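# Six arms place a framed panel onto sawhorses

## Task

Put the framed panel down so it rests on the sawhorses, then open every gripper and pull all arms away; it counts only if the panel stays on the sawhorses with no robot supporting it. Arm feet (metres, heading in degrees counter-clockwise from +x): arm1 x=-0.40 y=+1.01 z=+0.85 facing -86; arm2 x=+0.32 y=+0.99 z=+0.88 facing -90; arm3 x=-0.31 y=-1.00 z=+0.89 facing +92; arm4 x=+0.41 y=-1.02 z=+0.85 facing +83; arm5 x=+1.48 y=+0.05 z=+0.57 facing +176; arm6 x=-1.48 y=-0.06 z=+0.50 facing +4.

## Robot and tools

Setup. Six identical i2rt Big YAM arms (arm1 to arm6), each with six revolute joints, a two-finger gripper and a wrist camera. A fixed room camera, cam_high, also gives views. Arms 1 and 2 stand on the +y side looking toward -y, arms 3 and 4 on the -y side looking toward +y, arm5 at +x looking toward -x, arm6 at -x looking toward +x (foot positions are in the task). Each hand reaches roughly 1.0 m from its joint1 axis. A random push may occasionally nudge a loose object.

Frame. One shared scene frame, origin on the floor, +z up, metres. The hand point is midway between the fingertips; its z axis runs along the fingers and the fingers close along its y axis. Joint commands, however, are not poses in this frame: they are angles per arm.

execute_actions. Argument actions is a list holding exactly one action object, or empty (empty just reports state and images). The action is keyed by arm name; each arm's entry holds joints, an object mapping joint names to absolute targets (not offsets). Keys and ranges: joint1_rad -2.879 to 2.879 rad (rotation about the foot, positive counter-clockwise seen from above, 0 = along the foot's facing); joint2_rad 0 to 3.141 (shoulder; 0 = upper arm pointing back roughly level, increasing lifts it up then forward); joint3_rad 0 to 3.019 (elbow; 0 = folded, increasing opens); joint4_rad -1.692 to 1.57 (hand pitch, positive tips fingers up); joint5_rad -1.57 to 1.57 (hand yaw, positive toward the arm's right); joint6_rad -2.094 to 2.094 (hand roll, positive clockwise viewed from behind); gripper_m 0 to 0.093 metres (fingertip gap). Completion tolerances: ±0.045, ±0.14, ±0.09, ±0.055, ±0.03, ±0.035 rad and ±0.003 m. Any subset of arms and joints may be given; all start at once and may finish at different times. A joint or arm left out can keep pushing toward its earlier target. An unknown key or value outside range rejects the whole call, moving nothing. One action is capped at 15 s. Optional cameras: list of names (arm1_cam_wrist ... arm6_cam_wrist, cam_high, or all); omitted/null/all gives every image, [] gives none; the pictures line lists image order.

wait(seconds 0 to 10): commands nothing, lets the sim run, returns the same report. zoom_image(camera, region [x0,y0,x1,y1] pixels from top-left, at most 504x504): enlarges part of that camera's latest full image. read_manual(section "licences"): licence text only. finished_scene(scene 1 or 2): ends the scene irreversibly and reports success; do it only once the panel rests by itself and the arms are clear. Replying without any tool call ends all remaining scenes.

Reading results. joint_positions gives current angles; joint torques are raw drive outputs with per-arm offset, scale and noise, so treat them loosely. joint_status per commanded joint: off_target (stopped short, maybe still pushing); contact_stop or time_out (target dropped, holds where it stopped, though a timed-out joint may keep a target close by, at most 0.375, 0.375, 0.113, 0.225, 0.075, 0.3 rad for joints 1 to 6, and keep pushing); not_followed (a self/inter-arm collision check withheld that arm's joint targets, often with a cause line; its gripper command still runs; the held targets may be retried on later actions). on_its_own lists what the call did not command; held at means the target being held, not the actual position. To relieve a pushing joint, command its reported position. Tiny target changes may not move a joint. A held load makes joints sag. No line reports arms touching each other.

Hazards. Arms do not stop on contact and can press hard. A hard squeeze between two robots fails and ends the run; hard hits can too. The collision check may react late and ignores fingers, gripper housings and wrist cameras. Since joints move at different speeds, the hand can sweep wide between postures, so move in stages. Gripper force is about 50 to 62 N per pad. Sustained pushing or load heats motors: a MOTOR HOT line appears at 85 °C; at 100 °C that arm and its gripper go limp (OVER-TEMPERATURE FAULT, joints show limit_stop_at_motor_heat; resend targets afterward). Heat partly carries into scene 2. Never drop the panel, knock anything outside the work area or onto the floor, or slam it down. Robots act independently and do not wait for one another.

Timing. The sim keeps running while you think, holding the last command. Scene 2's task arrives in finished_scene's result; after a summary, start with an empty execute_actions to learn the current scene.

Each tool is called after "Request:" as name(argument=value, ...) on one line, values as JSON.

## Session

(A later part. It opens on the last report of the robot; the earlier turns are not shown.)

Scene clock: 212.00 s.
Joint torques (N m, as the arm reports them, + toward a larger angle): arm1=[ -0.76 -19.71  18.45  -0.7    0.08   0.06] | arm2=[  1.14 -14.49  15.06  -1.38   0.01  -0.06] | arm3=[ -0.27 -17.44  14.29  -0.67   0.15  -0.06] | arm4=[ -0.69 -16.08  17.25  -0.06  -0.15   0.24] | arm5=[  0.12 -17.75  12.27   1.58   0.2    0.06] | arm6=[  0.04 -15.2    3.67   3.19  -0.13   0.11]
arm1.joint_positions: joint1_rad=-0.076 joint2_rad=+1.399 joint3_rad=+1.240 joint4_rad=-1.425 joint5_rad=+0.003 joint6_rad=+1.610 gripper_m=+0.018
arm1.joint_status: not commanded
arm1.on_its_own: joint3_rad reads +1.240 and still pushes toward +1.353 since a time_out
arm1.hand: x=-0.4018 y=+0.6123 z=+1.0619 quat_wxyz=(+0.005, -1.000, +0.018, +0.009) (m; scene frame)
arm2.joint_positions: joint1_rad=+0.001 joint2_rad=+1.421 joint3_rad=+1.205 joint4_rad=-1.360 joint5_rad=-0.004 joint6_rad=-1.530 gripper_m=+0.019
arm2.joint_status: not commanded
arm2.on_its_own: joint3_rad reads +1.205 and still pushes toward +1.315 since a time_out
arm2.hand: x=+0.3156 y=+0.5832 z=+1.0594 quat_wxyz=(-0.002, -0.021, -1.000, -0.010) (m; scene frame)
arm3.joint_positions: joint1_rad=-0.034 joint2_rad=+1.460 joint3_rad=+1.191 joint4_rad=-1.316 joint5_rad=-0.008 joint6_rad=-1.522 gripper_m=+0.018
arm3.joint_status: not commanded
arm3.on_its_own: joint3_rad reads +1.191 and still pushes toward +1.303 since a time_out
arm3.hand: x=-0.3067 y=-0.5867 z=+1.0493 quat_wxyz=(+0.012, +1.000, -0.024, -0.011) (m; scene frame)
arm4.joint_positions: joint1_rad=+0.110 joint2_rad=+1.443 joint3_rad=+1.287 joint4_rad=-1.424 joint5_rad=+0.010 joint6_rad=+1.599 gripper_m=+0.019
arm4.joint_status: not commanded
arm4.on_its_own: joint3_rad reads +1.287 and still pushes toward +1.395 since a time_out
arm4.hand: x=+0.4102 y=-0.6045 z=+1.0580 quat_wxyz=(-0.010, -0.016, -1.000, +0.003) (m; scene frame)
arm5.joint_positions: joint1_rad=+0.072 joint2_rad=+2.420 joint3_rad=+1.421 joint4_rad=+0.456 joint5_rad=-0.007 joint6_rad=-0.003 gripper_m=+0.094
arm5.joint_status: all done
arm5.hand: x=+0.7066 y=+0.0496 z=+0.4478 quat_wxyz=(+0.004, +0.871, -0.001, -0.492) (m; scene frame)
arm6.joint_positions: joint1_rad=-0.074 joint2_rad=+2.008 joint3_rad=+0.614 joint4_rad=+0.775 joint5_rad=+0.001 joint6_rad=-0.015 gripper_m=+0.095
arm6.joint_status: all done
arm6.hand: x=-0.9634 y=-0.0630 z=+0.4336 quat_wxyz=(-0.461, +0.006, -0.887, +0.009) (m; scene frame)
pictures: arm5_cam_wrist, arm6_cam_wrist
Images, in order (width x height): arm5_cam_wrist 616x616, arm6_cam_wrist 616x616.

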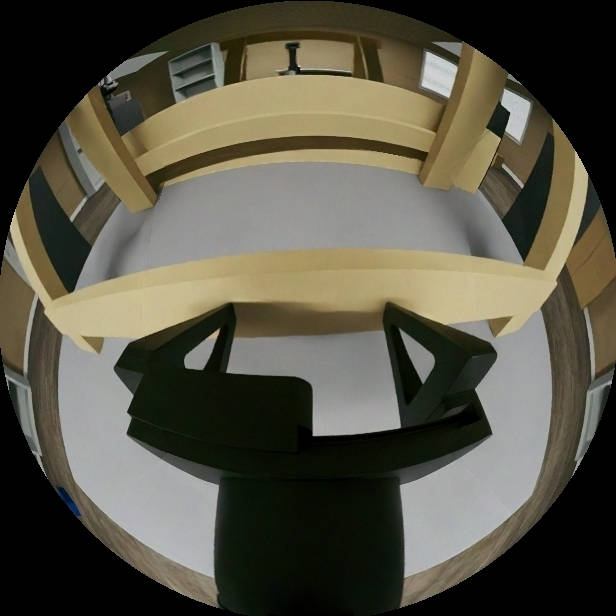

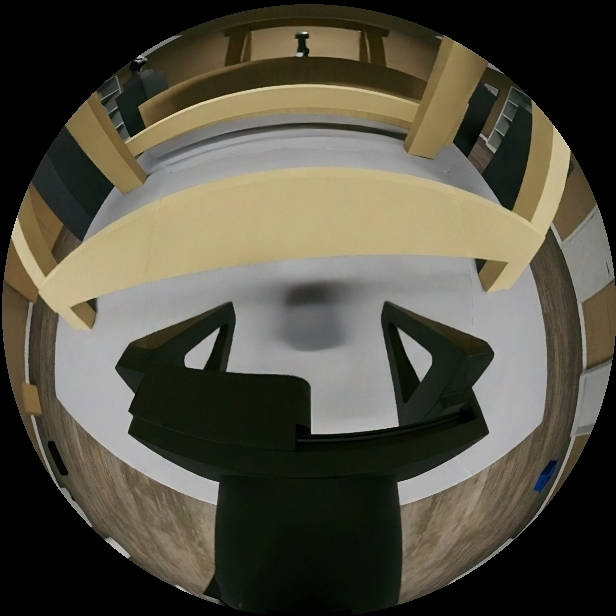

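Request:
execute_actions(actions=[{"arm5":{"joints":{"joint1_rad":0.17,"joint2_rad":2.53,"joint3_rad":1.70,"joint4_rad":0.29,"joint5_rad":0.05}},"arm6":{"joints":{"joint1_rad":0.04,"joint2_rad":2.16,"joint3_rad":1.2,"joint4_rad":0.47,"joint5_rad":0.05}}}], cameras=["arm5_cam_wrist","arm6_cam_wrist","cam_high"])

Scene clock: 224.47 s.
Joint torques (N m, as the arm reports them, + toward a larger angle): arm1=[ -0.83 -19.77  18.48  -0.64   0.08   0.07] | arm2=[  1.14 -14.47  15.06  -1.38   0.02  -0.06] | arm3=[ -0.34 -17.43  14.29  -0.67   0.15  -0.06] | arm4=[ -0.51 -15.73  17.44   0.01  -0.14   0.21] | arm5=[  3.69 -18.11  16.01   1.73  -0.34   0.09] | arm6=[ -0.78 -26.38  13.99   4.14   0.01  -0.01]
arm1.joint_positions: joint1_rad=-0.076 joint2_rad=+1.399 joint3_rad=+1.240 joint4_rad=-1.425 joint5_rad=+0.003 joint6_rad=+1.610 gripper_m=+0.018
arm1.joint_status: not commanded
arm1.on_its_own: joint3_rad reads +1.240 and still pushes toward +1.353 since a time_out
arm1.hand: x=-0.4018 y=+0.6123 z=+1.0619 quat_wxyz=(+0.005, -1.000, +0.018, +0.009) (m; scene frame)
arm2.joint_positions: joint1_rad=+0.001 joint2_rad=+1.421 joint3_rad=+1.205 joint4_rad=-1.360 joint5_rad=-0.004 joint6_rad=-1.530 gripper_m=+0.019
arm2.joint_status: not commanded
arm2.on_its_own: joint3_rad reads +1.205 and still pushes toward +1.315 since a time_out
arm2.hand: x=+0.3156 y=+0.5832 z=+1.0594 quat_wxyz=(-0.002, -0.021, -1.000, -0.010) (m; scene frame)
arm3.joint_positions: joint1_rad=-0.034 joint2_rad=+1.460 joint3_rad=+1.191 joint4_rad=-1.316 joint5_rad=-0.008 joint6_rad=-1.522 gripper_m=+0.018
arm3.joint_status: not commanded
arm3.on_its_own: joint3_rad reads +1.191 and still pushes toward +1.303 since a time_out
arm3.hand: x=-0.3067 y=-0.5867 z=+1.0493 quat_wxyz=(+0.012, +1.000, -0.024, -0.011) (m; scene frame)
arm4.joint_positions: joint1_rad=+0.110 joint2_rad=+1.443 joint3_rad=+1.287 joint4_rad=-1.424 joint5_rad=+0.010 joint6_rad=+1.599 gripper_m=+0.019
arm4.joint_status: not commanded
arm4.on_its_own: joint3_rad reads +1.287 and still pushes toward +1.395 since a time_out
arm4.hand: x=+0.4102 y=-0.6045 z=+1.0580 quat_wxyz=(-0.010, -0.016, -1.000, +0.003) (m; scene frame)
arm5.joint_positions: joint1_rad=+0.138 joint2_rad=+2.491 joint3_rad=+1.622 joint4_rad=+0.289 joint5_rad=+0.059 joint6_rad=-0.006 gripper_m=+0.094
arm5.joint_status: all done
arm5.hand: x=+0.6593 y=+0.0073 z=+0.4463 quat_wxyz=(-0.010, +0.879, +0.014, -0.476) (m; scene frame)
arm6.joint_positions: joint1_rad=+0.047 joint2_rad=+2.233 joint3_rad=+1.046 joint4_rad=+0.417 joint5_rad=+0.049 joint6_rad=-0.004 gripper_m=+0.095
arm6.joint_status: joint3_rad time_out (moved +0.432 of +0.586); the others done
arm6.on_its_own: joint3_rad reads +1.046 and still pushes toward +1.158 since a time_out
arm6.hand: x=-0.8499 y=+0.0036 z=+0.3696 quat_wxyz=(-0.393, +0.047, -0.918, +0.005) (m; scene frame)
pictures: arm5_cam_wrist, arm6_cam_wrist, cam_high
Images, in order (width x height): arm5_cam_wrist 616x616, arm6_cam_wrist 616x616, cam_high 504x504.

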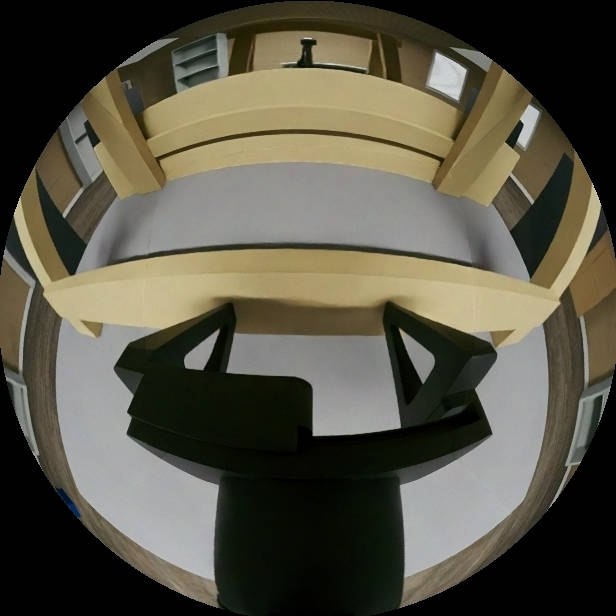

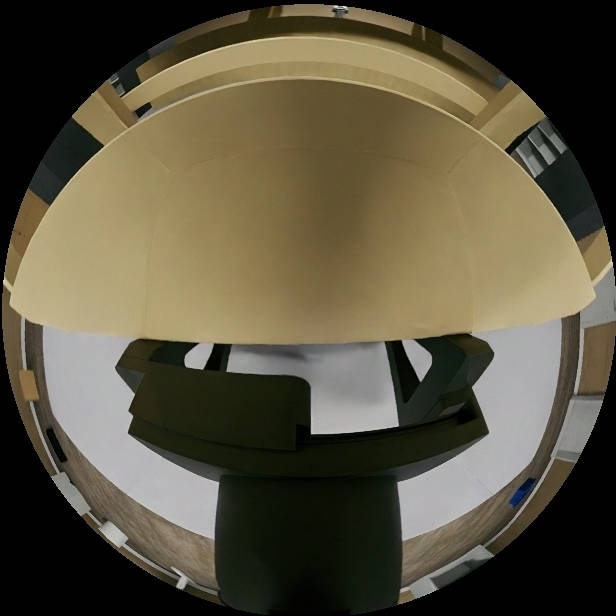

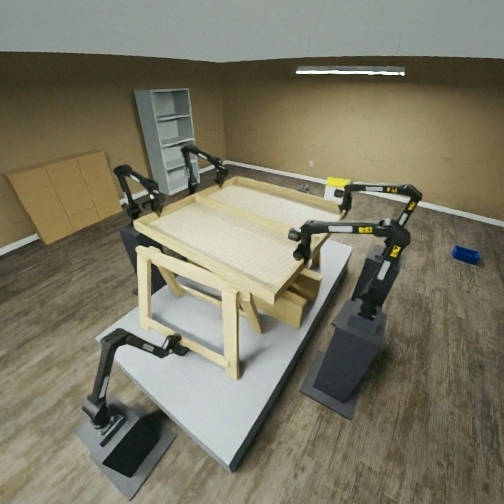

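Request:
execute_actions(actions=[{"arm5":{"joints":{"joint2_rad":2.27,"joint3_rad":0.9,"joint4_rad":0.8}},"arm6":{"joints":{"joint2_rad":2.02,"joint3_rad":0.76,"joint4_rad":0.70}}}], cameras=["arm6_cam_wrist"])

Request:
execute_actions(actions=[{"arm6":{"joints":{"joint2_rad":2.08,"joint3_rad":1.03,"joint4_rad":0.6}}}], cameras=["arm6_cam_wrist"])

Scene clock: 233.50 s.
Joint torques (N m, as the arm reports them, + toward a larger angle): arm1=[ -0.68 -19.64  18.42  -0.64   0.08   0.06] | arm2=[  1.15 -14.48  15.07  -1.38   0.01  -0.06] | arm3=[ -0.24 -17.4   14.29  -0.65   0.15  -0.07] | arm4=[ -0.84 -15.97  17.27  -0.08  -0.11   0.22] | arm5=[ -0.1  -13.58   5.11   2.56  -0.07   0.14] | arm6=[ -0.85 -16.04   4.98   3.06   0.01  -0.03]
arm1.joint_positions: joint1_rad=-0.076 joint2_rad=+1.399 joint3_rad=+1.240 joint4_rad=-1.425 joint5_rad=+0.003 joint6_rad=+1.610 gripper_m=+0.018
arm1.joint_status: not commanded
arm1.on_its_own: joint3_rad reads +1.240 and still pushes toward +1.353 since a time_out
arm1.hand: x=-0.4018 y=+0.6123 z=+1.0619 quat_wxyz=(+0.005, -1.000, +0.018, +0.009) (m; scene frame)
arm2.joint_positions: joint1_rad=+0.001 joint2_rad=+1.421 joint3_rad=+1.205 joint4_rad=-1.360 joint5_rad=-0.004 joint6_rad=-1.530 gripper_m=+0.019
arm2.joint_status: not commanded
arm2.on_its_own: joint3_rad reads +1.205 and still pushes toward +1.315 since a time_out
arm2.hand: x=+0.3156 y=+0.5832 z=+1.0594 quat_wxyz=(-0.002, -0.021, -1.000, -0.010) (m; scene frame)
arm3.joint_positions: joint1_rad=-0.034 joint2_rad=+1.460 joint3_rad=+1.191 joint4_rad=-1.316 joint5_rad=-0.008 joint6_rad=-1.522 gripper_m=+0.018
arm3.joint_status: not commanded
arm3.on_its_own: joint3_rad reads +1.191 and still pushes toward +1.303 since a time_out
arm3.hand: x=-0.3067 y=-0.5867 z=+1.0493 quat_wxyz=(+0.012, +1.000, -0.024, -0.011) (m; scene frame)
arm4.joint_positions: joint1_rad=+0.110 joint2_rad=+1.443 joint3_rad=+1.287 joint4_rad=-1.424 joint5_rad=+0.010 joint6_rad=+1.599 gripper_m=+0.019
arm4.joint_status: not commanded
arm4.on_its_own: joint3_rad reads +1.287 and still pushes toward +1.395 since a time_out
arm4.hand: x=+0.4102 y=-0.6045 z=+1.0580 quat_wxyz=(-0.010, -0.016, -1.000, +0.003) (m; scene frame)
arm5.joint_positions: joint1_rad=+0.171 joint2_rad=+2.261 joint3_rad=+0.889 joint4_rad=+0.775 joint5_rad=+0.053 joint6_rad=-0.006 gripper_m=+0.094
arm5.joint_status: all done
arm5.hand: x=+0.8828 y=-0.0001 z=+0.4331 quat_wxyz=(+0.000, +0.883, +0.030, -0.469) (m; scene frame)
arm6.joint_positions: joint1_rad=+0.047 joint2_rad=+2.022 joint3_rad=+0.752 joint4_rad=+0.677 joint5_rad=+0.049 joint6_rad=-0.002 gripper_m=+0.095
arm6.joint_status: all done
arm6.hand: x=-0.9123 y=-0.0029 z=+0.4469 quat_wxyz=(-0.473, +0.043, -0.880, -0.002) (m; scene frame)
pictures: arm6_cam_wrist
Images, in order (width x height): arm6_cam_wrist 616x616.

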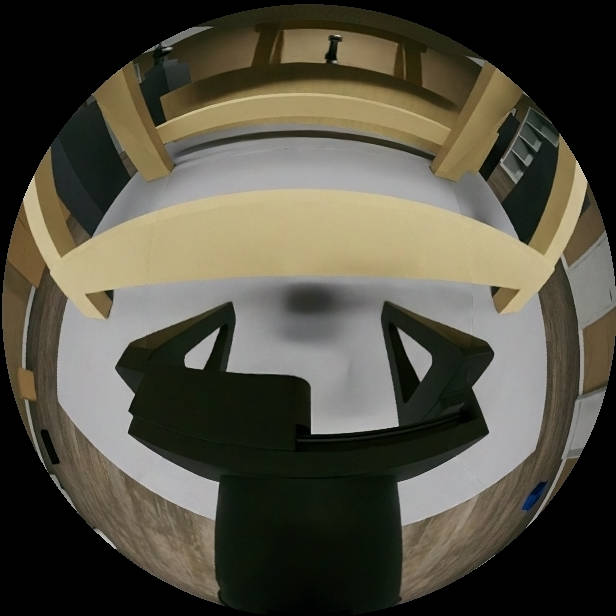

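Scene clock: 235.67 s.
Joint torques (N m, as the arm reports them, + toward a larger angle): arm1=[ -0.67 -19.54  18.43  -0.66   0.08   0.08] | arm2=[  1.13 -14.48  15.07  -1.38   0.01  -0.06] | arm3=[ -0.32 -17.41  14.28  -0.65   0.15  -0.06] | arm4=[ -0.98 -16.28  17.22  -0.07  -0.14   0.24] | arm5=[ -0.09 -13.28   4.96   2.56  -0.1    0.09] | arm6=[ -0.68 -17.28  14.17   2.46   0.55   0.09]
arm1.joint_positions: joint1_rad=-0.076 joint2_rad=+1.399 joint3_rad=+1.240 joint4_rad=-1.425 joint5_rad=+0.003 joint6_rad=+1.610 gripper_m=+0.018
arm1.joint_status: not commanded
arm1.on_its_own: joint3_rad reads +1.240 and still pushes toward +1.353 since a time_out
arm1.hand: x=-0.4018 y=+0.6123 z=+1.0619 quat_wxyz=(+0.005, -1.000, +0.018, +0.009) (m; scene frame)
arm2.joint_positions: joint1_rad=+0.001 joint2_rad=+1.421 joint3_rad=+1.205 joint4_rad=-1.360 joint5_rad=-0.004 joint6_rad=-1.530 gripper_m=+0.019
arm2.joint_status: not commanded
arm2.on_its_own: joint3_rad reads +1.205 and still pushes toward +1.315 since a time_out
arm2.hand: x=+0.3156 y=+0.5832 z=+1.0594 quat_wxyz=(-0.002, -0.021, -1.000, -0.010) (m; scene frame)
arm3.joint_positions: joint1_rad=-0.034 joint2_rad=+1.460 joint3_rad=+1.191 joint4_rad=-1.316 joint5_rad=-0.008 joint6_rad=-1.522 gripper_m=+0.018
arm3.joint_status: not commanded
arm3.on_its_own: joint3_rad reads +1.191 and still pushes toward +1.303 since a time_out
arm3.hand: x=-0.3067 y=-0.5867 z=+1.0493 quat_wxyz=(+0.012, +1.000, -0.024, -0.011) (m; scene frame)
arm4.joint_positions: joint1_rad=+0.110 joint2_rad=+1.443 joint3_rad=+1.287 joint4_rad=-1.424 joint5_rad=+0.010 joint6_rad=+1.599 gripper_m=+0.019
arm4.joint_status: not commanded
arm4.on_its_own: joint3_rad reads +1.287 and still pushes toward +1.395 since a time_out
arm4.hand: x=+0.4102 y=-0.6045 z=+1.0580 quat_wxyz=(-0.010, -0.016, -1.000, +0.003) (m; scene frame)
arm5.joint_positions: joint1_rad=+0.171 joint2_rad=+2.261 joint3_rad=+0.889 joint4_rad=+0.775 joint5_rad=+0.053 joint6_rad=-0.006 gripper_m=+0.094
arm5.joint_status: not commanded
arm5.hand: x=+0.8828 y=-0.0001 z=+0.4331 quat_wxyz=(+0.000, +0.883, +0.030, -0.469) (m; scene frame)
arm6.joint_positions: joint1_rad=+0.044 joint2_rad=+2.075 joint3_rad=+0.882 joint4_rad=+0.591 joint5_rad=+0.037 joint6_rad=-0.013 gripper_m=+0.095
arm6.joint_status: joint3_rad time_out (moved +0.130 of +0.278); the others done
arm6.on_its_own: joint3_rad reads +0.882 and still pushes toward +0.994 since a time_out
arm6.hand: x=-0.8701 y=+0.0022 z=+0.4422 quat_wxyz=(-0.468, +0.049, -0.882, -0.003) (m; scene frame)
pictures: arm6_cam_wrist
Images, in order (width x height): arm6_cam_wrist 616x616.

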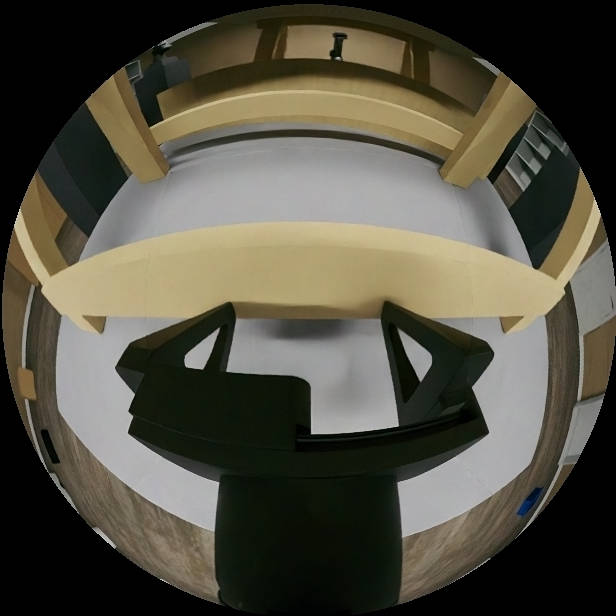

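Request:
execute_actions(actions=[{"arm6":{"joints":{"joint2_rad":2.14,"joint3_rad":1.28,"joint4_rad":0.5}}}], cameras=["arm6_cam_wrist"])

Scene clock: 244.03 s.
Joint torques (N m, as the arm reports them, + toward a larger angle): arm1=[ -0.86 -19.84  18.45  -0.6    0.1    0.06] | arm2=[  1.17 -14.5   15.07  -1.39   0.01  -0.06] | arm3=[ -0.21 -17.42  14.3   -0.65   0.16  -0.06] | arm4=[ -1.19 -15.85  17.35  -0.11  -0.16   0.24] | arm5=[  0.15 -13.58   5.21   2.6   -0.06   0.11] | arm6=[ -0.69 -23.85  15.8    3.82   0.34   0.05]
arm1.joint_positions: joint1_rad=-0.076 joint2_rad=+1.399 joint3_rad=+1.240 joint4_rad=-1.425 joint5_rad=+0.003 joint6_rad=+1.610 gripper_m=+0.018
arm1.joint_status: not commanded
arm1.on_its_own: joint3_rad reads +1.240 and still pushes toward +1.353 since a time_out
arm1.hand: x=-0.4018 y=+0.6123 z=+1.0619 quat_wxyz=(+0.005, -1.000, +0.018, +0.009) (m; scene frame)
arm2.joint_positions: joint1_rad=+0.001 joint2_rad=+1.421 joint3_rad=+1.205 joint4_rad=-1.360 joint5_rad=-0.004 joint6_rad=-1.530 gripper_m=+0.019
arm2.joint_status: not commanded
arm2.on_its_own: joint3_rad reads +1.205 and still pushes toward +1.315 since a time_out
arm2.hand: x=+0.3156 y=+0.5832 z=+1.0594 quat_wxyz=(-0.002, -0.021, -1.000, -0.010) (m; scene frame)
arm3.joint_positions: joint1_rad=-0.034 joint2_rad=+1.460 joint3_rad=+1.191 joint4_rad=-1.316 joint5_rad=-0.008 joint6_rad=-1.522 gripper_m=+0.018
arm3.joint_status: not commanded
arm3.on_its_own: joint3_rad reads +1.191 and still pushes toward +1.303 since a time_out
arm3.hand: x=-0.3067 y=-0.5867 z=+1.0493 quat_wxyz=(+0.012, +1.000, -0.024, -0.011) (m; scene frame)
arm4.joint_positions: joint1_rad=+0.110 joint2_rad=+1.443 joint3_rad=+1.287 joint4_rad=-1.424 joint5_rad=+0.010 joint6_rad=+1.599 gripper_m=+0.019
arm4.joint_status: not commanded
arm4.on_its_own: joint3_rad reads +1.287 and still pushes toward +1.395 since a time_out
arm4.hand: x=+0.4102 y=-0.6045 z=+1.0580 quat_wxyz=(-0.010, -0.016, -1.000, +0.003) (m; scene frame)
arm5.joint_positions: joint1_rad=+0.171 joint2_rad=+2.261 joint3_rad=+0.889 joint4_rad=+0.775 joint5_rad=+0.053 joint6_rad=-0.006 gripper_m=+0.094
arm5.joint_status: not commanded
arm5.hand: x=+0.8828 y=-0.0001 z=+0.4331 quat_wxyz=(+0.000, +0.883, +0.030, -0.469) (m; scene frame)
arm6.joint_positions: joint1_rad=+0.043 joint2_rad=+2.171 joint3_rad=+1.166 joint4_rad=+0.460 joint5_rad=+0.041 joint6_rad=-0.009 gripper_m=+0.095
arm6.joint_status: joint3_rad time_out (moved +0.285 of +0.398); the others done
arm6.on_its_own: joint3_rad reads +1.166 and still pushes toward +1.279 since a time_out
arm6.hand: x=-0.7715 y=+0.0125 z=+0.4628 quat_wxyz=(-0.493, +0.045, -0.869, -0.004) (m; scene frame)
pictures: arm6_cam_wrist
Images, in order (width x height): arm6_cam_wrist 616x616.

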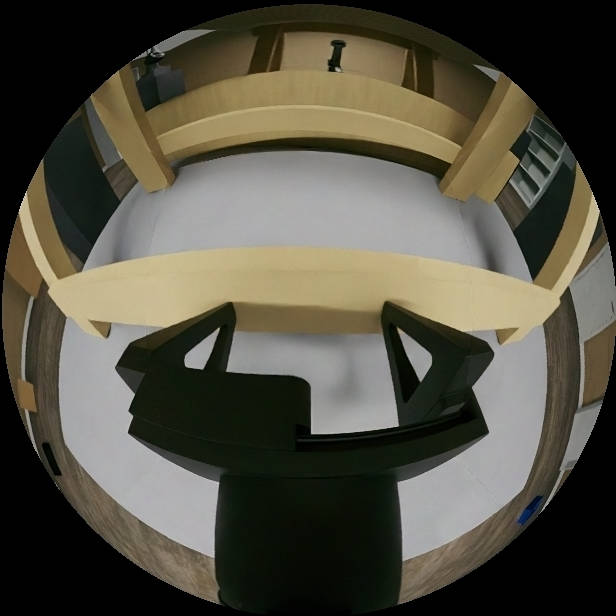

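Request:
execute_actions(actions=[{"arm6":{"joints":{"joint2_rad":2.31,"joint3_rad":1.58,"joint4_rad":0.29}}}], cameras=["arm6_cam_wrist","cam_high"])

Scene clock: 250.20 s.
Joint torques (N m, as the arm reports them, + toward a larger angle): arm1=[ -0.86 -19.7   18.42  -0.64   0.08   0.08] | arm2=[  1.15 -14.48  15.06  -1.38   0.02  -0.06] | arm3=[ -0.29 -17.43  14.3   -0.67   0.15  -0.07] | arm4=[ -0.54 -16.02  17.39  -0.1   -0.16   0.24] | arm5=[  0.22 -13.27   5.01   2.47  -0.07   0.12] | arm6=[ -1.04 -23.76  15.86   2.65  -0.11  -0.14]
arm1.joint_positions: joint1_rad=-0.076 joint2_rad=+1.399 joint3_rad=+1.240 joint4_rad=-1.425 joint5_rad=+0.003 joint6_rad=+1.610 gripper_m=+0.018
arm1.joint_status: not commanded
arm1.on_its_own: joint3_rad reads +1.240 and still pushes toward +1.353 since a time_out
arm1.hand: x=-0.4018 y=+0.6123 z=+1.0619 quat_wxyz=(+0.005, -1.000, +0.018, +0.009) (m; scene frame)
arm2.joint_positions: joint1_rad=+0.001 joint2_rad=+1.421 joint3_rad=+1.205 joint4_rad=-1.360 joint5_rad=-0.004 joint6_rad=-1.530 gripper_m=+0.019
arm2.joint_status: not commanded
arm2.on_its_own: joint3_rad reads +1.205 and still pushes toward +1.315 since a time_out
arm2.hand: x=+0.3156 y=+0.5832 z=+1.0594 quat_wxyz=(-0.002, -0.021, -1.000, -0.010) (m; scene frame)
arm3.joint_positions: joint1_rad=-0.034 joint2_rad=+1.460 joint3_rad=+1.191 joint4_rad=-1.316 joint5_rad=-0.008 joint6_rad=-1.522 gripper_m=+0.018
arm3.joint_status: not commanded
arm3.on_its_own: joint3_rad reads +1.191 and still pushes toward +1.303 since a time_out
arm3.hand: x=-0.3067 y=-0.5867 z=+1.0493 quat_wxyz=(+0.012, +1.000, -0.024, -0.011) (m; scene frame)
arm4.joint_positions: joint1_rad=+0.110 joint2_rad=+1.443 joint3_rad=+1.287 joint4_rad=-1.424 joint5_rad=+0.010 joint6_rad=+1.599 gripper_m=+0.019
arm4.joint_status: not commanded
arm4.on_its_own: joint3_rad reads +1.287 and still pushes toward +1.395 since a time_out
arm4.hand: x=+0.4102 y=-0.6045 z=+1.0580 quat_wxyz=(-0.010, -0.016, -1.000, +0.003) (m; scene frame)
arm5.joint_positions: joint1_rad=+0.171 joint2_rad=+2.261 joint3_rad=+0.889 joint4_rad=+0.775 joint5_rad=+0.053 joint6_rad=-0.006 gripper_m=+0.094
arm5.joint_status: not commanded
arm5.hand: x=+0.8828 y=-0.0001 z=+0.4331 quat_wxyz=(+0.000, +0.883, +0.030, -0.469) (m; scene frame)
arm6.joint_positions: joint1_rad=+0.049 joint2_rad=+2.304 joint3_rad=+1.482 joint4_rad=+0.278 joint5_rad=+0.051 joint6_rad=+0.008 gripper_m=+0.095
arm6.joint_status: joint3_rad time_out (moved +0.316 of +0.414); the others done
arm6.on_its_own: joint3_rad reads +1.482 and still pushes toward +1.580 since a time_out
arm6.hand: x=-0.6831 y=+0.0254 z=+0.4679 quat_wxyz=(-0.494, +0.038, -0.869, -0.005) (m; scene frame)
pictures: arm6_cam_wrist, cam_high
Images, in order (width x height): arm6_cam_wrist 616x616, cam_high 504x504.

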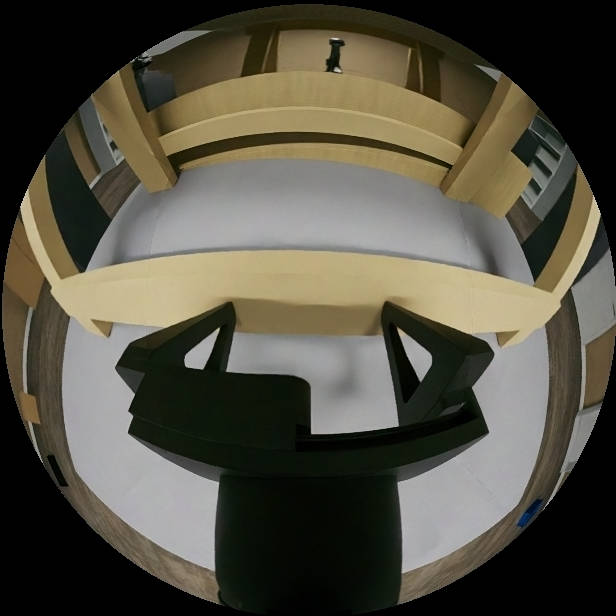

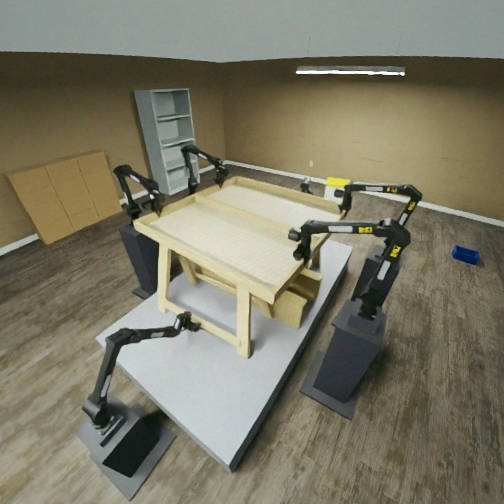

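Request:
execute_actions(actions=[{"arm5":{"joints":{"joint2_rad":1.9,"joint3_rad":0.6,"joint4_rad":1.5}},"arm6":{"joints":{"joint2_rad":1.9,"joint3_rad":0.6,"joint4_rad":1.5}},"arm1":{"joints":{"joint2_rad":1.37,"joint3_rad":1.25,"joint4_rad":-1.33}},"arm2":{"joints":{"joint2_rad":1.395,"joint3_rad":1.215,"joint4_rad":-1.27}},"arm3":{"joints":{"joint2_rad":1.43,"joint3_rad":1.22,"joint4_rad":-1.235}},"arm4":{"joints":{"joint2_rad":1.41,"joint3_rad":1.295,"joint4_rad":-1.335}}}], cameras=["arm5_cam_wrist","arm6_cam_wrist"])

Scene clock: 261.27 s.
Joint torques (N m, as the arm reports them, + toward a larger angle): arm1=[ -0.87 -19.47  16.37   0.03   0.22   0.08] | arm2=[  1.15 -14.85  12.78  -0.51  -0.01  -0.06] | arm3=[ -0.28 -18.54  11.82   0.77   0.13  -0.08] | arm4=[ -0.9  -16.39  14.42   0.89  -0.07   0.26] | arm5=[  0.25 -10.07   4.71   2.54  -0.13   0.09] | arm6=[ -0.88 -14.17   4.52   3.44  -0.13  -0.14]
arm1.joint_positions: joint1_rad=-0.076 joint2_rad=+1.430 joint3_rad=+1.160 joint4_rad=-1.323 joint5_rad=+0.000 joint6_rad=+1.610 gripper_m=+0.019
arm1.joint_status: joint3_rad off_target (ended at +1.160, target +1.250); the others done
arm1.hand: x=-0.4020 y=+0.6117 z=+1.0199 quat_wxyz=(+0.011, -1.000, +0.018, +0.008) (m; scene frame)
arm2.joint_positions: joint1_rad=+0.001 joint2_rad=+1.462 joint3_rad=+1.133 joint4_rad=-1.261 joint5_rad=-0.003 joint6_rad=-1.530 gripper_m=+0.019
arm2.joint_status: all done
arm2.hand: x=+0.3155 y=+0.5829 z=+1.0172 quat_wxyz=(-0.002, -0.021, -1.000, -0.017) (m; scene frame)
arm3.joint_positions: joint1_rad=-0.034 joint2_rad=+1.510 joint3_rad=+1.142 joint4_rad=-1.236 joint5_rad=-0.007 joint6_rad=-1.522 gripper_m=+0.019
arm3.joint_status: all done
arm3.hand: x=-0.3071 y=-0.5842 z=+1.0121 quat_wxyz=(+0.021, +0.999, -0.024, -0.010) (m; scene frame)
arm4.joint_positions: joint1_rad=+0.110 joint2_rad=+1.477 joint3_rad=+1.221 joint4_rad=-1.337 joint5_rad=+0.008 joint6_rad=+1.599 gripper_m=+0.019
arm4.joint_status: all done
arm4.hand: x=+0.4102 y=-0.6026 z=+1.0194 quat_wxyz=(-0.009, -0.016, -1.000, +0.010) (m; scene frame)
arm5.joint_positions: joint1_rad=+0.171 joint2_rad=+1.891 joint3_rad=+0.602 joint4_rad=+1.476 joint5_rad=+0.053 joint6_rad=-0.006 gripper_m=+0.094
arm5.joint_status: all done
arm5.hand: x=+0.9233 y=+0.0055 z=+0.7140 quat_wxyz=(+0.019, +0.637, +0.009, -0.770) (m; scene frame)
arm6.joint_positions: joint1_rad=+0.048 joint2_rad=+1.902 joint3_rad=+0.594 joint4_rad=+1.470 joint5_rad=+0.051 joint6_rad=+0.008 gripper_m=+0.095
arm6.joint_status: all done
arm6.hand: x=-0.9275 y=-0.0029 z=+0.6442 quat_wxyz=(-0.763, +0.019, -0.646, -0.028) (m; scene frame)
pictures: arm5_cam_wrist, arm6_cam_wrist
Images, in order (width x height): arm5_cam_wrist 616x616, arm6_cam_wrist 616x616.

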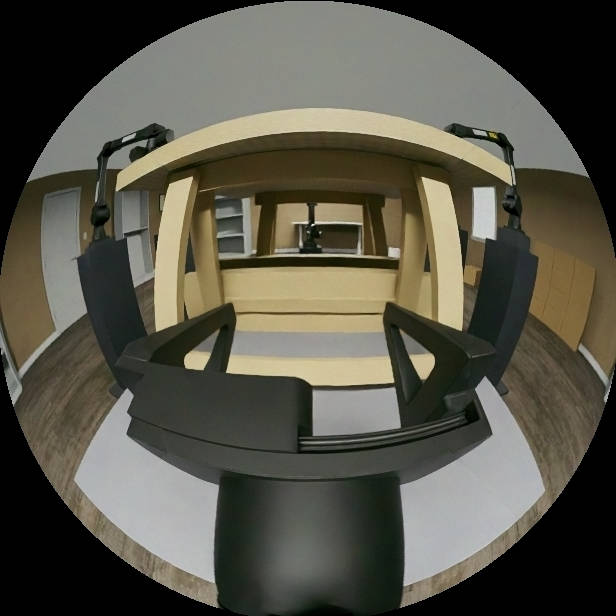

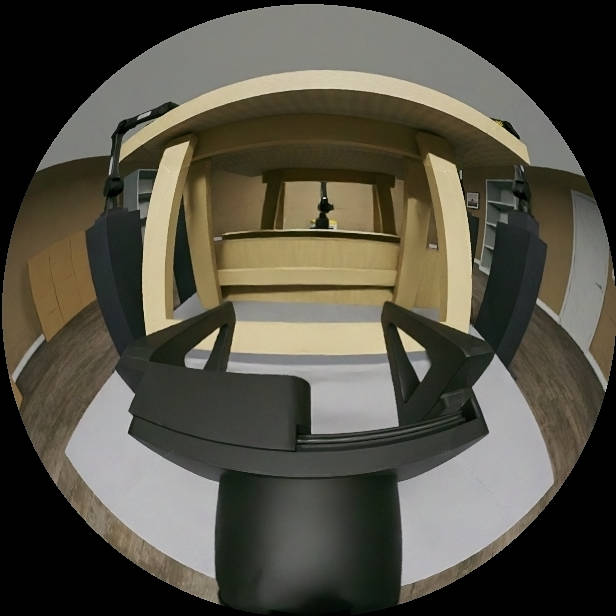

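Still loaded; lower another ~3 cm.

Request:
execute_actions(actions=[{"arm5":{"joints":{"joint2_rad":1.0,"joint3_rad":0.6,"joint4_rad":0.6}},"arm6":{"joints":{"joint2_rad":1.0,"joint3_rad":0.7,"joint4_rad":0.5}},"arm1":{"joints":{"joint2_rad":1.39,"joint3_rad":1.19,"joint4_rad":-1.23}},"arm2":{"joints":{"joint2_rad":1.42,"joint3_rad":1.155,"joint4_rad":-1.165}},"arm3":{"joints":{"joint2_rad":1.455,"joint3_rad":1.165,"joint4_rad":-1.13}},"arm4":{"joints":{"joint2_rad":1.43,"joint3_rad":1.235,"joint4_rad":-1.235}}}], cameras=["arm5_cam_wrist","arm6_cam_wrist"])

Scene clock: 272.87 s.
Joint torques (N m, as the arm reports them, + toward a larger angle): arm1=[ -1.01 -15.87  13.35   2.73   0.22   0.08] | arm2=[  1.15 -11.91  10.36   2.21  -0.03  -0.06] | arm3=[ -0.28 -15.24   9.8    3.37   0.13  -0.07] | arm4=[ -0.8  -13.81  11.32   3.31  -0.04   0.23] | arm5=[ 0.08 -3.96 11.79  1.28 -0.11  0.09] | arm6=[-0.83 -6.96 12.81  1.49 -0.14 -0.14]
arm1.joint_positions: joint1_rad=-0.076 joint2_rad=+1.414 joint3_rad=+1.138 joint4_rad=-1.289 joint5_rad=+0.001 joint6_rad=+1.610 gripper_m=+0.018
arm1.joint_status: joint4_rad time_out (moved +0.033 of +0.093); the others done
arm1.on_its_own: joint4_rad reads -1.289 and still pushes toward -1.230 since a time_out
arm1.hand: x=-0.4021 y=+0.6114 z=+1.0180 quat_wxyz=(-0.004, -1.000, +0.018, +0.008) (m; scene frame)
arm2.joint_positions: joint1_rad=+0.001 joint2_rad=+1.448 joint3_rad=+1.109 joint4_rad=-1.222 joint5_rad=-0.003 joint6_rad=-1.530 gripper_m=+0.018
arm2.joint_status: joint4_rad time_out (moved +0.039 of +0.096); the others done
arm2.on_its_own: joint4_rad reads -1.222 and still pushes toward -1.165 since a time_out
arm2.hand: x=+0.3155 y=+0.5826 z=+1.0139 quat_wxyz=(-0.002, -0.021, -1.000, -0.002) (m; scene frame)
arm3.joint_positions: joint1_rad=-0.034 joint2_rad=+1.495 joint3_rad=+1.119 joint4_rad=-1.200 joint5_rad=-0.007 joint6_rad=-1.522 gripper_m=+0.018
arm3.joint_status: joint4_rad time_out (moved +0.037 of +0.106); the others done
arm3.on_its_own: joint4_rad reads -1.200 and still pushes toward -1.130 since a time_out
arm3.hand: x=-0.3072 y=-0.5841 z=+1.0096 quat_wxyz=(+0.007, +1.000, -0.024, -0.010) (m; scene frame)
arm4.joint_positions: joint1_rad=+0.110 joint2_rad=+1.467 joint3_rad=+1.199 joint4_rad=-1.304 joint5_rad=+0.007 joint6_rad=+1.599 gripper_m=+0.019
arm4.joint_status: joint4_rad time_out (moved +0.033 of +0.102); the others done
arm4.on_its_own: joint4_rad reads -1.304 and still pushes toward -1.235 since a time_out
arm4.hand: x=+0.4101 y=-0.6026 z=+1.0154 quat_wxyz=(-0.009, -0.016, -1.000, -0.001) (m; scene frame)
arm5.joint_positions: joint1_rad=+0.171 joint2_rad=+1.005 joint3_rad=+0.596 joint4_rad=+0.616 joint5_rad=+0.053 joint6_rad=-0.006 gripper_m=+0.094
arm5.joint_status: all done
arm5.hand: x=+1.0093 y=+0.0151 z=+0.9517 quat_wxyz=(+0.019, +0.630, +0.009, -0.776) (m; scene frame)
arm6.joint_positions: joint1_rad=+0.048 joint2_rad=+1.004 joint3_rad=+0.670 joint4_rad=+0.517 joint5_rad=+0.051 joint6_rad=+0.008 gripper_m=+0.095
arm6.joint_status: all done
arm6.hand: x=-1.0011 y=-0.0090 z=+0.9124 quat_wxyz=(-0.770, +0.018, -0.638, -0.029) (m; scene frame)
pictures: arm5_cam_wrist, arm6_cam_wrist
Images, in order (width x height): arm5_cam_wrist 616x616, arm6_cam_wrist 616x616.

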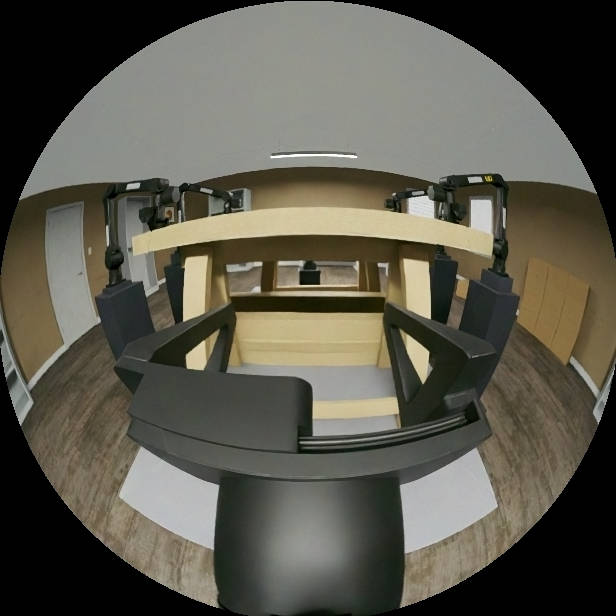

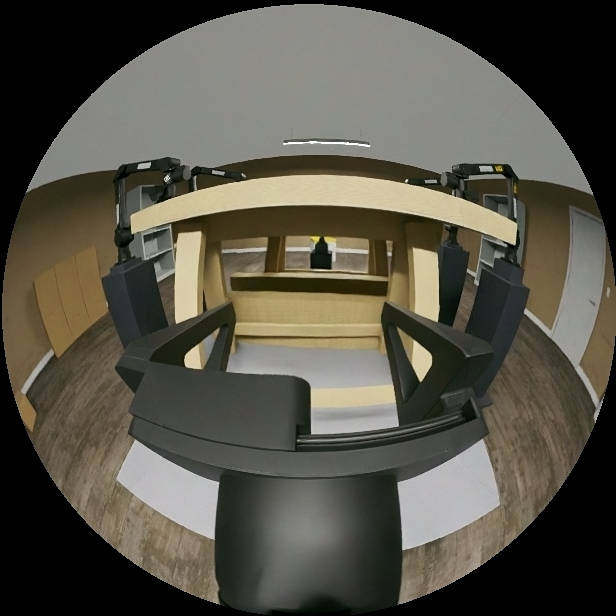

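Landed. Release and lift clear.

Request:
execute_actions(actions=[{"arm1":{"joints":{"gripper_m":0.093,"joint4_rad":-1.31}},"arm2":{"joints":{"gripper_m":0.093,"joint4_rad":-1.25}},"arm3":{"joints":{"gripper_m":0.093,"joint4_rad":-1.23}},"arm4":{"joints":{"gripper_m":0.093,"joint4_rad":-1.33}}}], cameras=[])

Request:
execute_actions(actions=[{"arm1":{"joints":{"joint2_rad":1.3,"joint3_rad":1.45,"joint4_rad":-1.65}},"arm2":{"joints":{"joint2_rad":1.32,"joint3_rad":1.42,"joint4_rad":-1.6}},"arm3":{"joints":{"joint2_rad":1.35,"joint3_rad":1.43,"joint4_rad":-1.58}},"arm4":{"joints":{"joint2_rad":1.34,"joint3_rad":1.5,"joint4_rad":-1.67}},"arm5":{"joints":{"joint2_rad":0.6}},"arm6":{"joints":{"joint2_rad":0.6}}}], cameras=[])

Request:
execute_actions(actions=[{"arm1":{"joints":{"joint2_rad":0.7}},"arm2":{"joints":{"joint2_rad":0.7}},"arm3":{"joints":{"joint2_rad":0.7}},"arm4":{"joints":{"joint2_rad":0.7}}}], cameras=["cam_high"])

Scene clock: 285.13 s.
Joint torques (N m, as the arm reports them, + toward a larger angle): arm1=[ -0.74 -13.6   12.45   0.07   0.19   0.06] | arm2=[  1.13 -11.23  10.4   -0.47  -0.04  -0.06] | arm3=[ -0.34 -11.78   9.93   0.32   0.01  -0.07] | arm4=[ -1.02 -12.4   11.45   0.55   0.15   0.21] | arm5=[ 0.22 -3.94 11.79  1.   -0.12  0.09] | arm6=[-0.88 -6.97 12.87  1.46 -0.13 -0.14]
arm1.joint_positions: joint1_rad=-0.076 joint2_rad=+1.391 joint3_rad=+1.151 joint4_rad=-1.301 joint5_rad=+0.001 joint6_rad=+1.610 gripper_m=+0.093
arm1.joint_status: all done
arm1.hand: x=-0.4019 y=+0.6110 z=+1.0315 quat_wxyz=(-0.016, -1.000, +0.018, +0.008) (m; scene frame)
arm2.joint_positions: joint1_rad=+0.001 joint2_rad=+1.440 joint3_rad=+1.109 joint4_rad=-1.242 joint5_rad=-0.003 joint6_rad=-1.530 gripper_m=+0.093
arm2.joint_status: all done
arm2.hand: x=+0.3155 y=+0.5875 z=+1.0170 quat_wxyz=(-0.001, -0.021, -1.000, -0.008) (m; scene frame)
arm3.joint_positions: joint1_rad=-0.034 joint2_rad=+1.455 joint3_rad=+1.119 joint4_rad=-1.215 joint5_rad=-0.004 joint6_rad=-1.522 gripper_m=+0.093
arm3.joint_status: all done
arm3.hand: x=-0.3064 y=-0.5879 z=+1.0253 quat_wxyz=(-0.005, +1.000, -0.024, -0.009) (m; scene frame)
arm4.joint_positions: joint1_rad=+0.110 joint2_rad=+1.450 joint3_rad=+1.199 joint4_rad=-1.319 joint5_rad=+0.003 joint6_rad=+1.599 gripper_m=+0.093
arm4.joint_status: all done
arm4.hand: x=+0.4093 y=-0.6069 z=+1.0220 quat_wxyz=(-0.007, -0.016, -1.000, -0.002) (m; scene frame)
arm5.joint_positions: joint1_rad=+0.171 joint2_rad=+1.005 joint3_rad=+0.596 joint4_rad=+0.616 joint5_rad=+0.053 joint6_rad=-0.006 gripper_m=+0.094
arm5.joint_status: not commanded
arm5.hand: x=+1.0093 y=+0.0151 z=+0.9517 quat_wxyz=(+0.019, +0.630, +0.009, -0.776) (m; scene frame)
arm6.joint_positions: joint1_rad=+0.048 joint2_rad=+1.004 joint3_rad=+0.670 joint4_rad=+0.517 joint5_rad=+0.051 joint6_rad=+0.008 gripper_m=+0.095
arm6.joint_status: not commanded
arm6.hand: x=-1.0011 y=-0.0090 z=+0.9124 quat_wxyz=(-0.770, +0.018, -0.638, -0.029) (m; scene frame)
pictures: none
No camera images: the call's "cameras" was empty. Leave "cameras" out to get every camera's image.

Scene clock: 286.37 s.
Joint torques (N m, as the arm reports them, + toward a larger angle): arm1=[ -0.77 -10.37  11.38   0.09   0.2    0.04] | arm2=[ 1.13 -8.12  9.84 -0.37 -0.06 -0.06] | arm3=[-0.29 -9.94  9.7   0.37 -0.01 -0.06] | arm4=[-0.13 -8.44 11.43  0.58  0.14  0.22] | arm5=[ 0.06  1.9  12.53  1.17 -0.11  0.06] | arm6=[-0.91 -0.06 13.02  1.36 -0.14 -0.14]
arm1.joint_positions: joint1_rad=-0.076 joint2_rad=+1.284 joint3_rad=+1.430 joint4_rad=-1.640 joint5_rad=+0.001 joint6_rad=+1.610 gripper_m=+0.093
arm1.joint_status: all done
arm1.hand: x=-0.3997 y=+0.6339 z=+1.1761 quat_wxyz=(-0.039, -0.999, +0.018, +0.007) (m; scene frame)
arm2.joint_positions: joint1_rad=+0.001 joint2_rad=+1.312 joint3_rad=+1.389 joint4_rad=-1.591 joint5_rad=-0.002 joint6_rad=-1.530 gripper_m=+0.093
arm2.joint_status: all done
arm2.hand: x=+0.3153 y=+0.6006 z=+1.1700 quat_wxyz=(-0.002, -0.021, -1.000, +0.021) (m; scene frame)
arm3.joint_positions: joint1_rad=-0.034 joint2_rad=+1.342 joint3_rad=+1.396 joint4_rad=-1.565 joint5_rad=-0.003 joint6_rad=-1.522 gripper_m=+0.093
arm3.joint_status: all done
arm3.hand: x=-0.3042 y=-0.5993 z=+1.1725 quat_wxyz=(-0.025, +0.999, -0.024, -0.009) (m; scene frame)
arm4.joint_positions: joint1_rad=+0.110 joint2_rad=+1.325 joint3_rad=+1.468 joint4_rad=-1.659 joint5_rad=+0.002 joint6_rad=+1.599 gripper_m=+0.093
arm4.joint_status: all done
arm4.hand: x=+0.4075 y=-0.6339 z=+1.1715 quat_wxyz=(-0.006, -0.016, -0.999, -0.029) (m; scene frame)
arm5.joint_positions: joint1_rad=+0.171 joint2_rad=+0.590 joint3_rad=+0.591 joint4_rad=+0.609 joint5_rad=+0.053 joint6_rad=-0.006 gripper_m=+0.094
arm5.joint_status: all done
arm5.hand: x=+1.1475 y=+0.0290 z=+1.1050 quat_wxyz=(+0.028, +0.462, -0.003, -0.886) (m; scene frame)
arm6.joint_positions: joint1_rad=+0.048 joint2_rad=+0.590 joint3_rad=+0.670 joint4_rad=+0.509 joint5_rad=+0.051 joint6_rad=+0.008 gripper_m=+0.095
arm6.joint_status: all done
arm6.hand: x=-1.1493 y=-0.0250 z=+1.0707 quat_wxyz=(-0.882, +0.007, -0.469, -0.041) (m; scene frame)
pictures: none
No camera images: the call's "cameras" was empty. Leave "cameras" out to get every camera's image.

Scene clock: 287.93 s.
Joint torques (N m, as the arm reports them, + toward a larger angle): arm1=[-0.71  0.11  9.14  1.35  0.18  0.  ] | arm2=[ 1.12  0.35  8.3   0.79 -0.03 -0.01] | arm3=[-0.43 -0.39  8.47  1.4   0.01  0.  ] | arm4=[-0.62  2.31  8.51  1.86  0.13  0.18] | arm5=[-0.26  2.45 12.47  1.16 -0.1   0.09] | arm6=[-0.82  0.23 12.97  1.31 -0.14 -0.14]
arm1.joint_positions: joint1_rad=-0.076 joint2_rad=+0.704 joint3_rad=+1.441 joint4_rad=-1.644 joint5_rad=+0.001 joint6_rad=+1.610 gripper_m=+0.093
arm1.joint_status: all done
arm1.hand: x=-0.3975 y=+0.7991 z=+1.3429 quat_wxyz=(-0.327, -0.945, +0.015, +0.001) (m; scene frame)
arm2.joint_positions: joint1_rad=+0.001 joint2_rad=+0.704 joint3_rad=+1.399 joint4_rad=-1.597 joint5_rad=-0.002 joint6_rad=-1.530 gripper_m=+0.093
arm2.joint_status: all done
arm2.hand: x=+0.3156 y=+0.7603 z=+1.3539 quat_wxyz=(-0.008, -0.020, -0.947, +0.322) (m; scene frame)
arm3.joint_positions: joint1_rad=-0.034 joint2_rad=+0.705 joint3_rad=+1.403 joint4_rad=-1.566 joint5_rad=-0.003 joint6_rad=-1.522 gripper_m=+0.093
arm3.joint_status: all done
arm3.hand: x=-0.3012 y=-0.7670 z=+1.3696 quat_wxyz=(-0.340, +0.940, -0.024, -0.017) (m; scene frame)
arm4.joint_positions: joint1_rad=+0.110 joint2_rad=+0.698 joint3_rad=+1.489 joint4_rad=-1.664 joint5_rad=+0.002 joint6_rad=+1.599 gripper_m=+0.093
arm4.joint_status: all done
arm4.hand: x=+0.4049 y=-0.8198 z=+1.3565 quat_wxyz=(-0.002, -0.014, -0.939, -0.343) (m; scene frame)
arm5.joint_positions: joint1_rad=+0.171 joint2_rad=+0.590 joint3_rad=+0.591 joint4_rad=+0.609 joint5_rad=+0.053 joint6_rad=-0.006 gripper_m=+0.094
arm5.joint_status: not commanded
arm5.hand: x=+1.1475 y=+0.0290 z=+1.1050 quat_wxyz=(+0.028, +0.462, -0.003, -0.886) (m; scene frame)
arm6.joint_positions: joint1_rad=+0.048 joint2_rad=+0.590 joint3_rad=+0.670 joint4_rad=+0.509 joint5_rad=+0.051 joint6_rad=+0.008 gripper_m=+0.095
arm6.joint_status: not commanded
arm6.hand: x=-1.1493 y=-0.0250 z=+1.0707 quat_wxyz=(-0.882, +0.007, -0.469, -0.041) (m; scene frame)
pictures: cam_high
Images, in order (width x height): cam_high 504x504.

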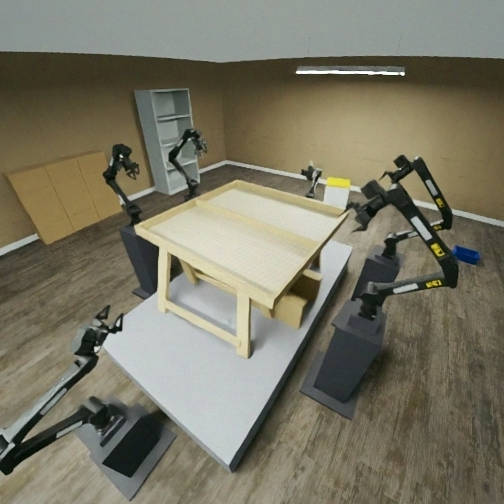

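Request:
finished_scene(scene=1)

The scene is finished: the task was done.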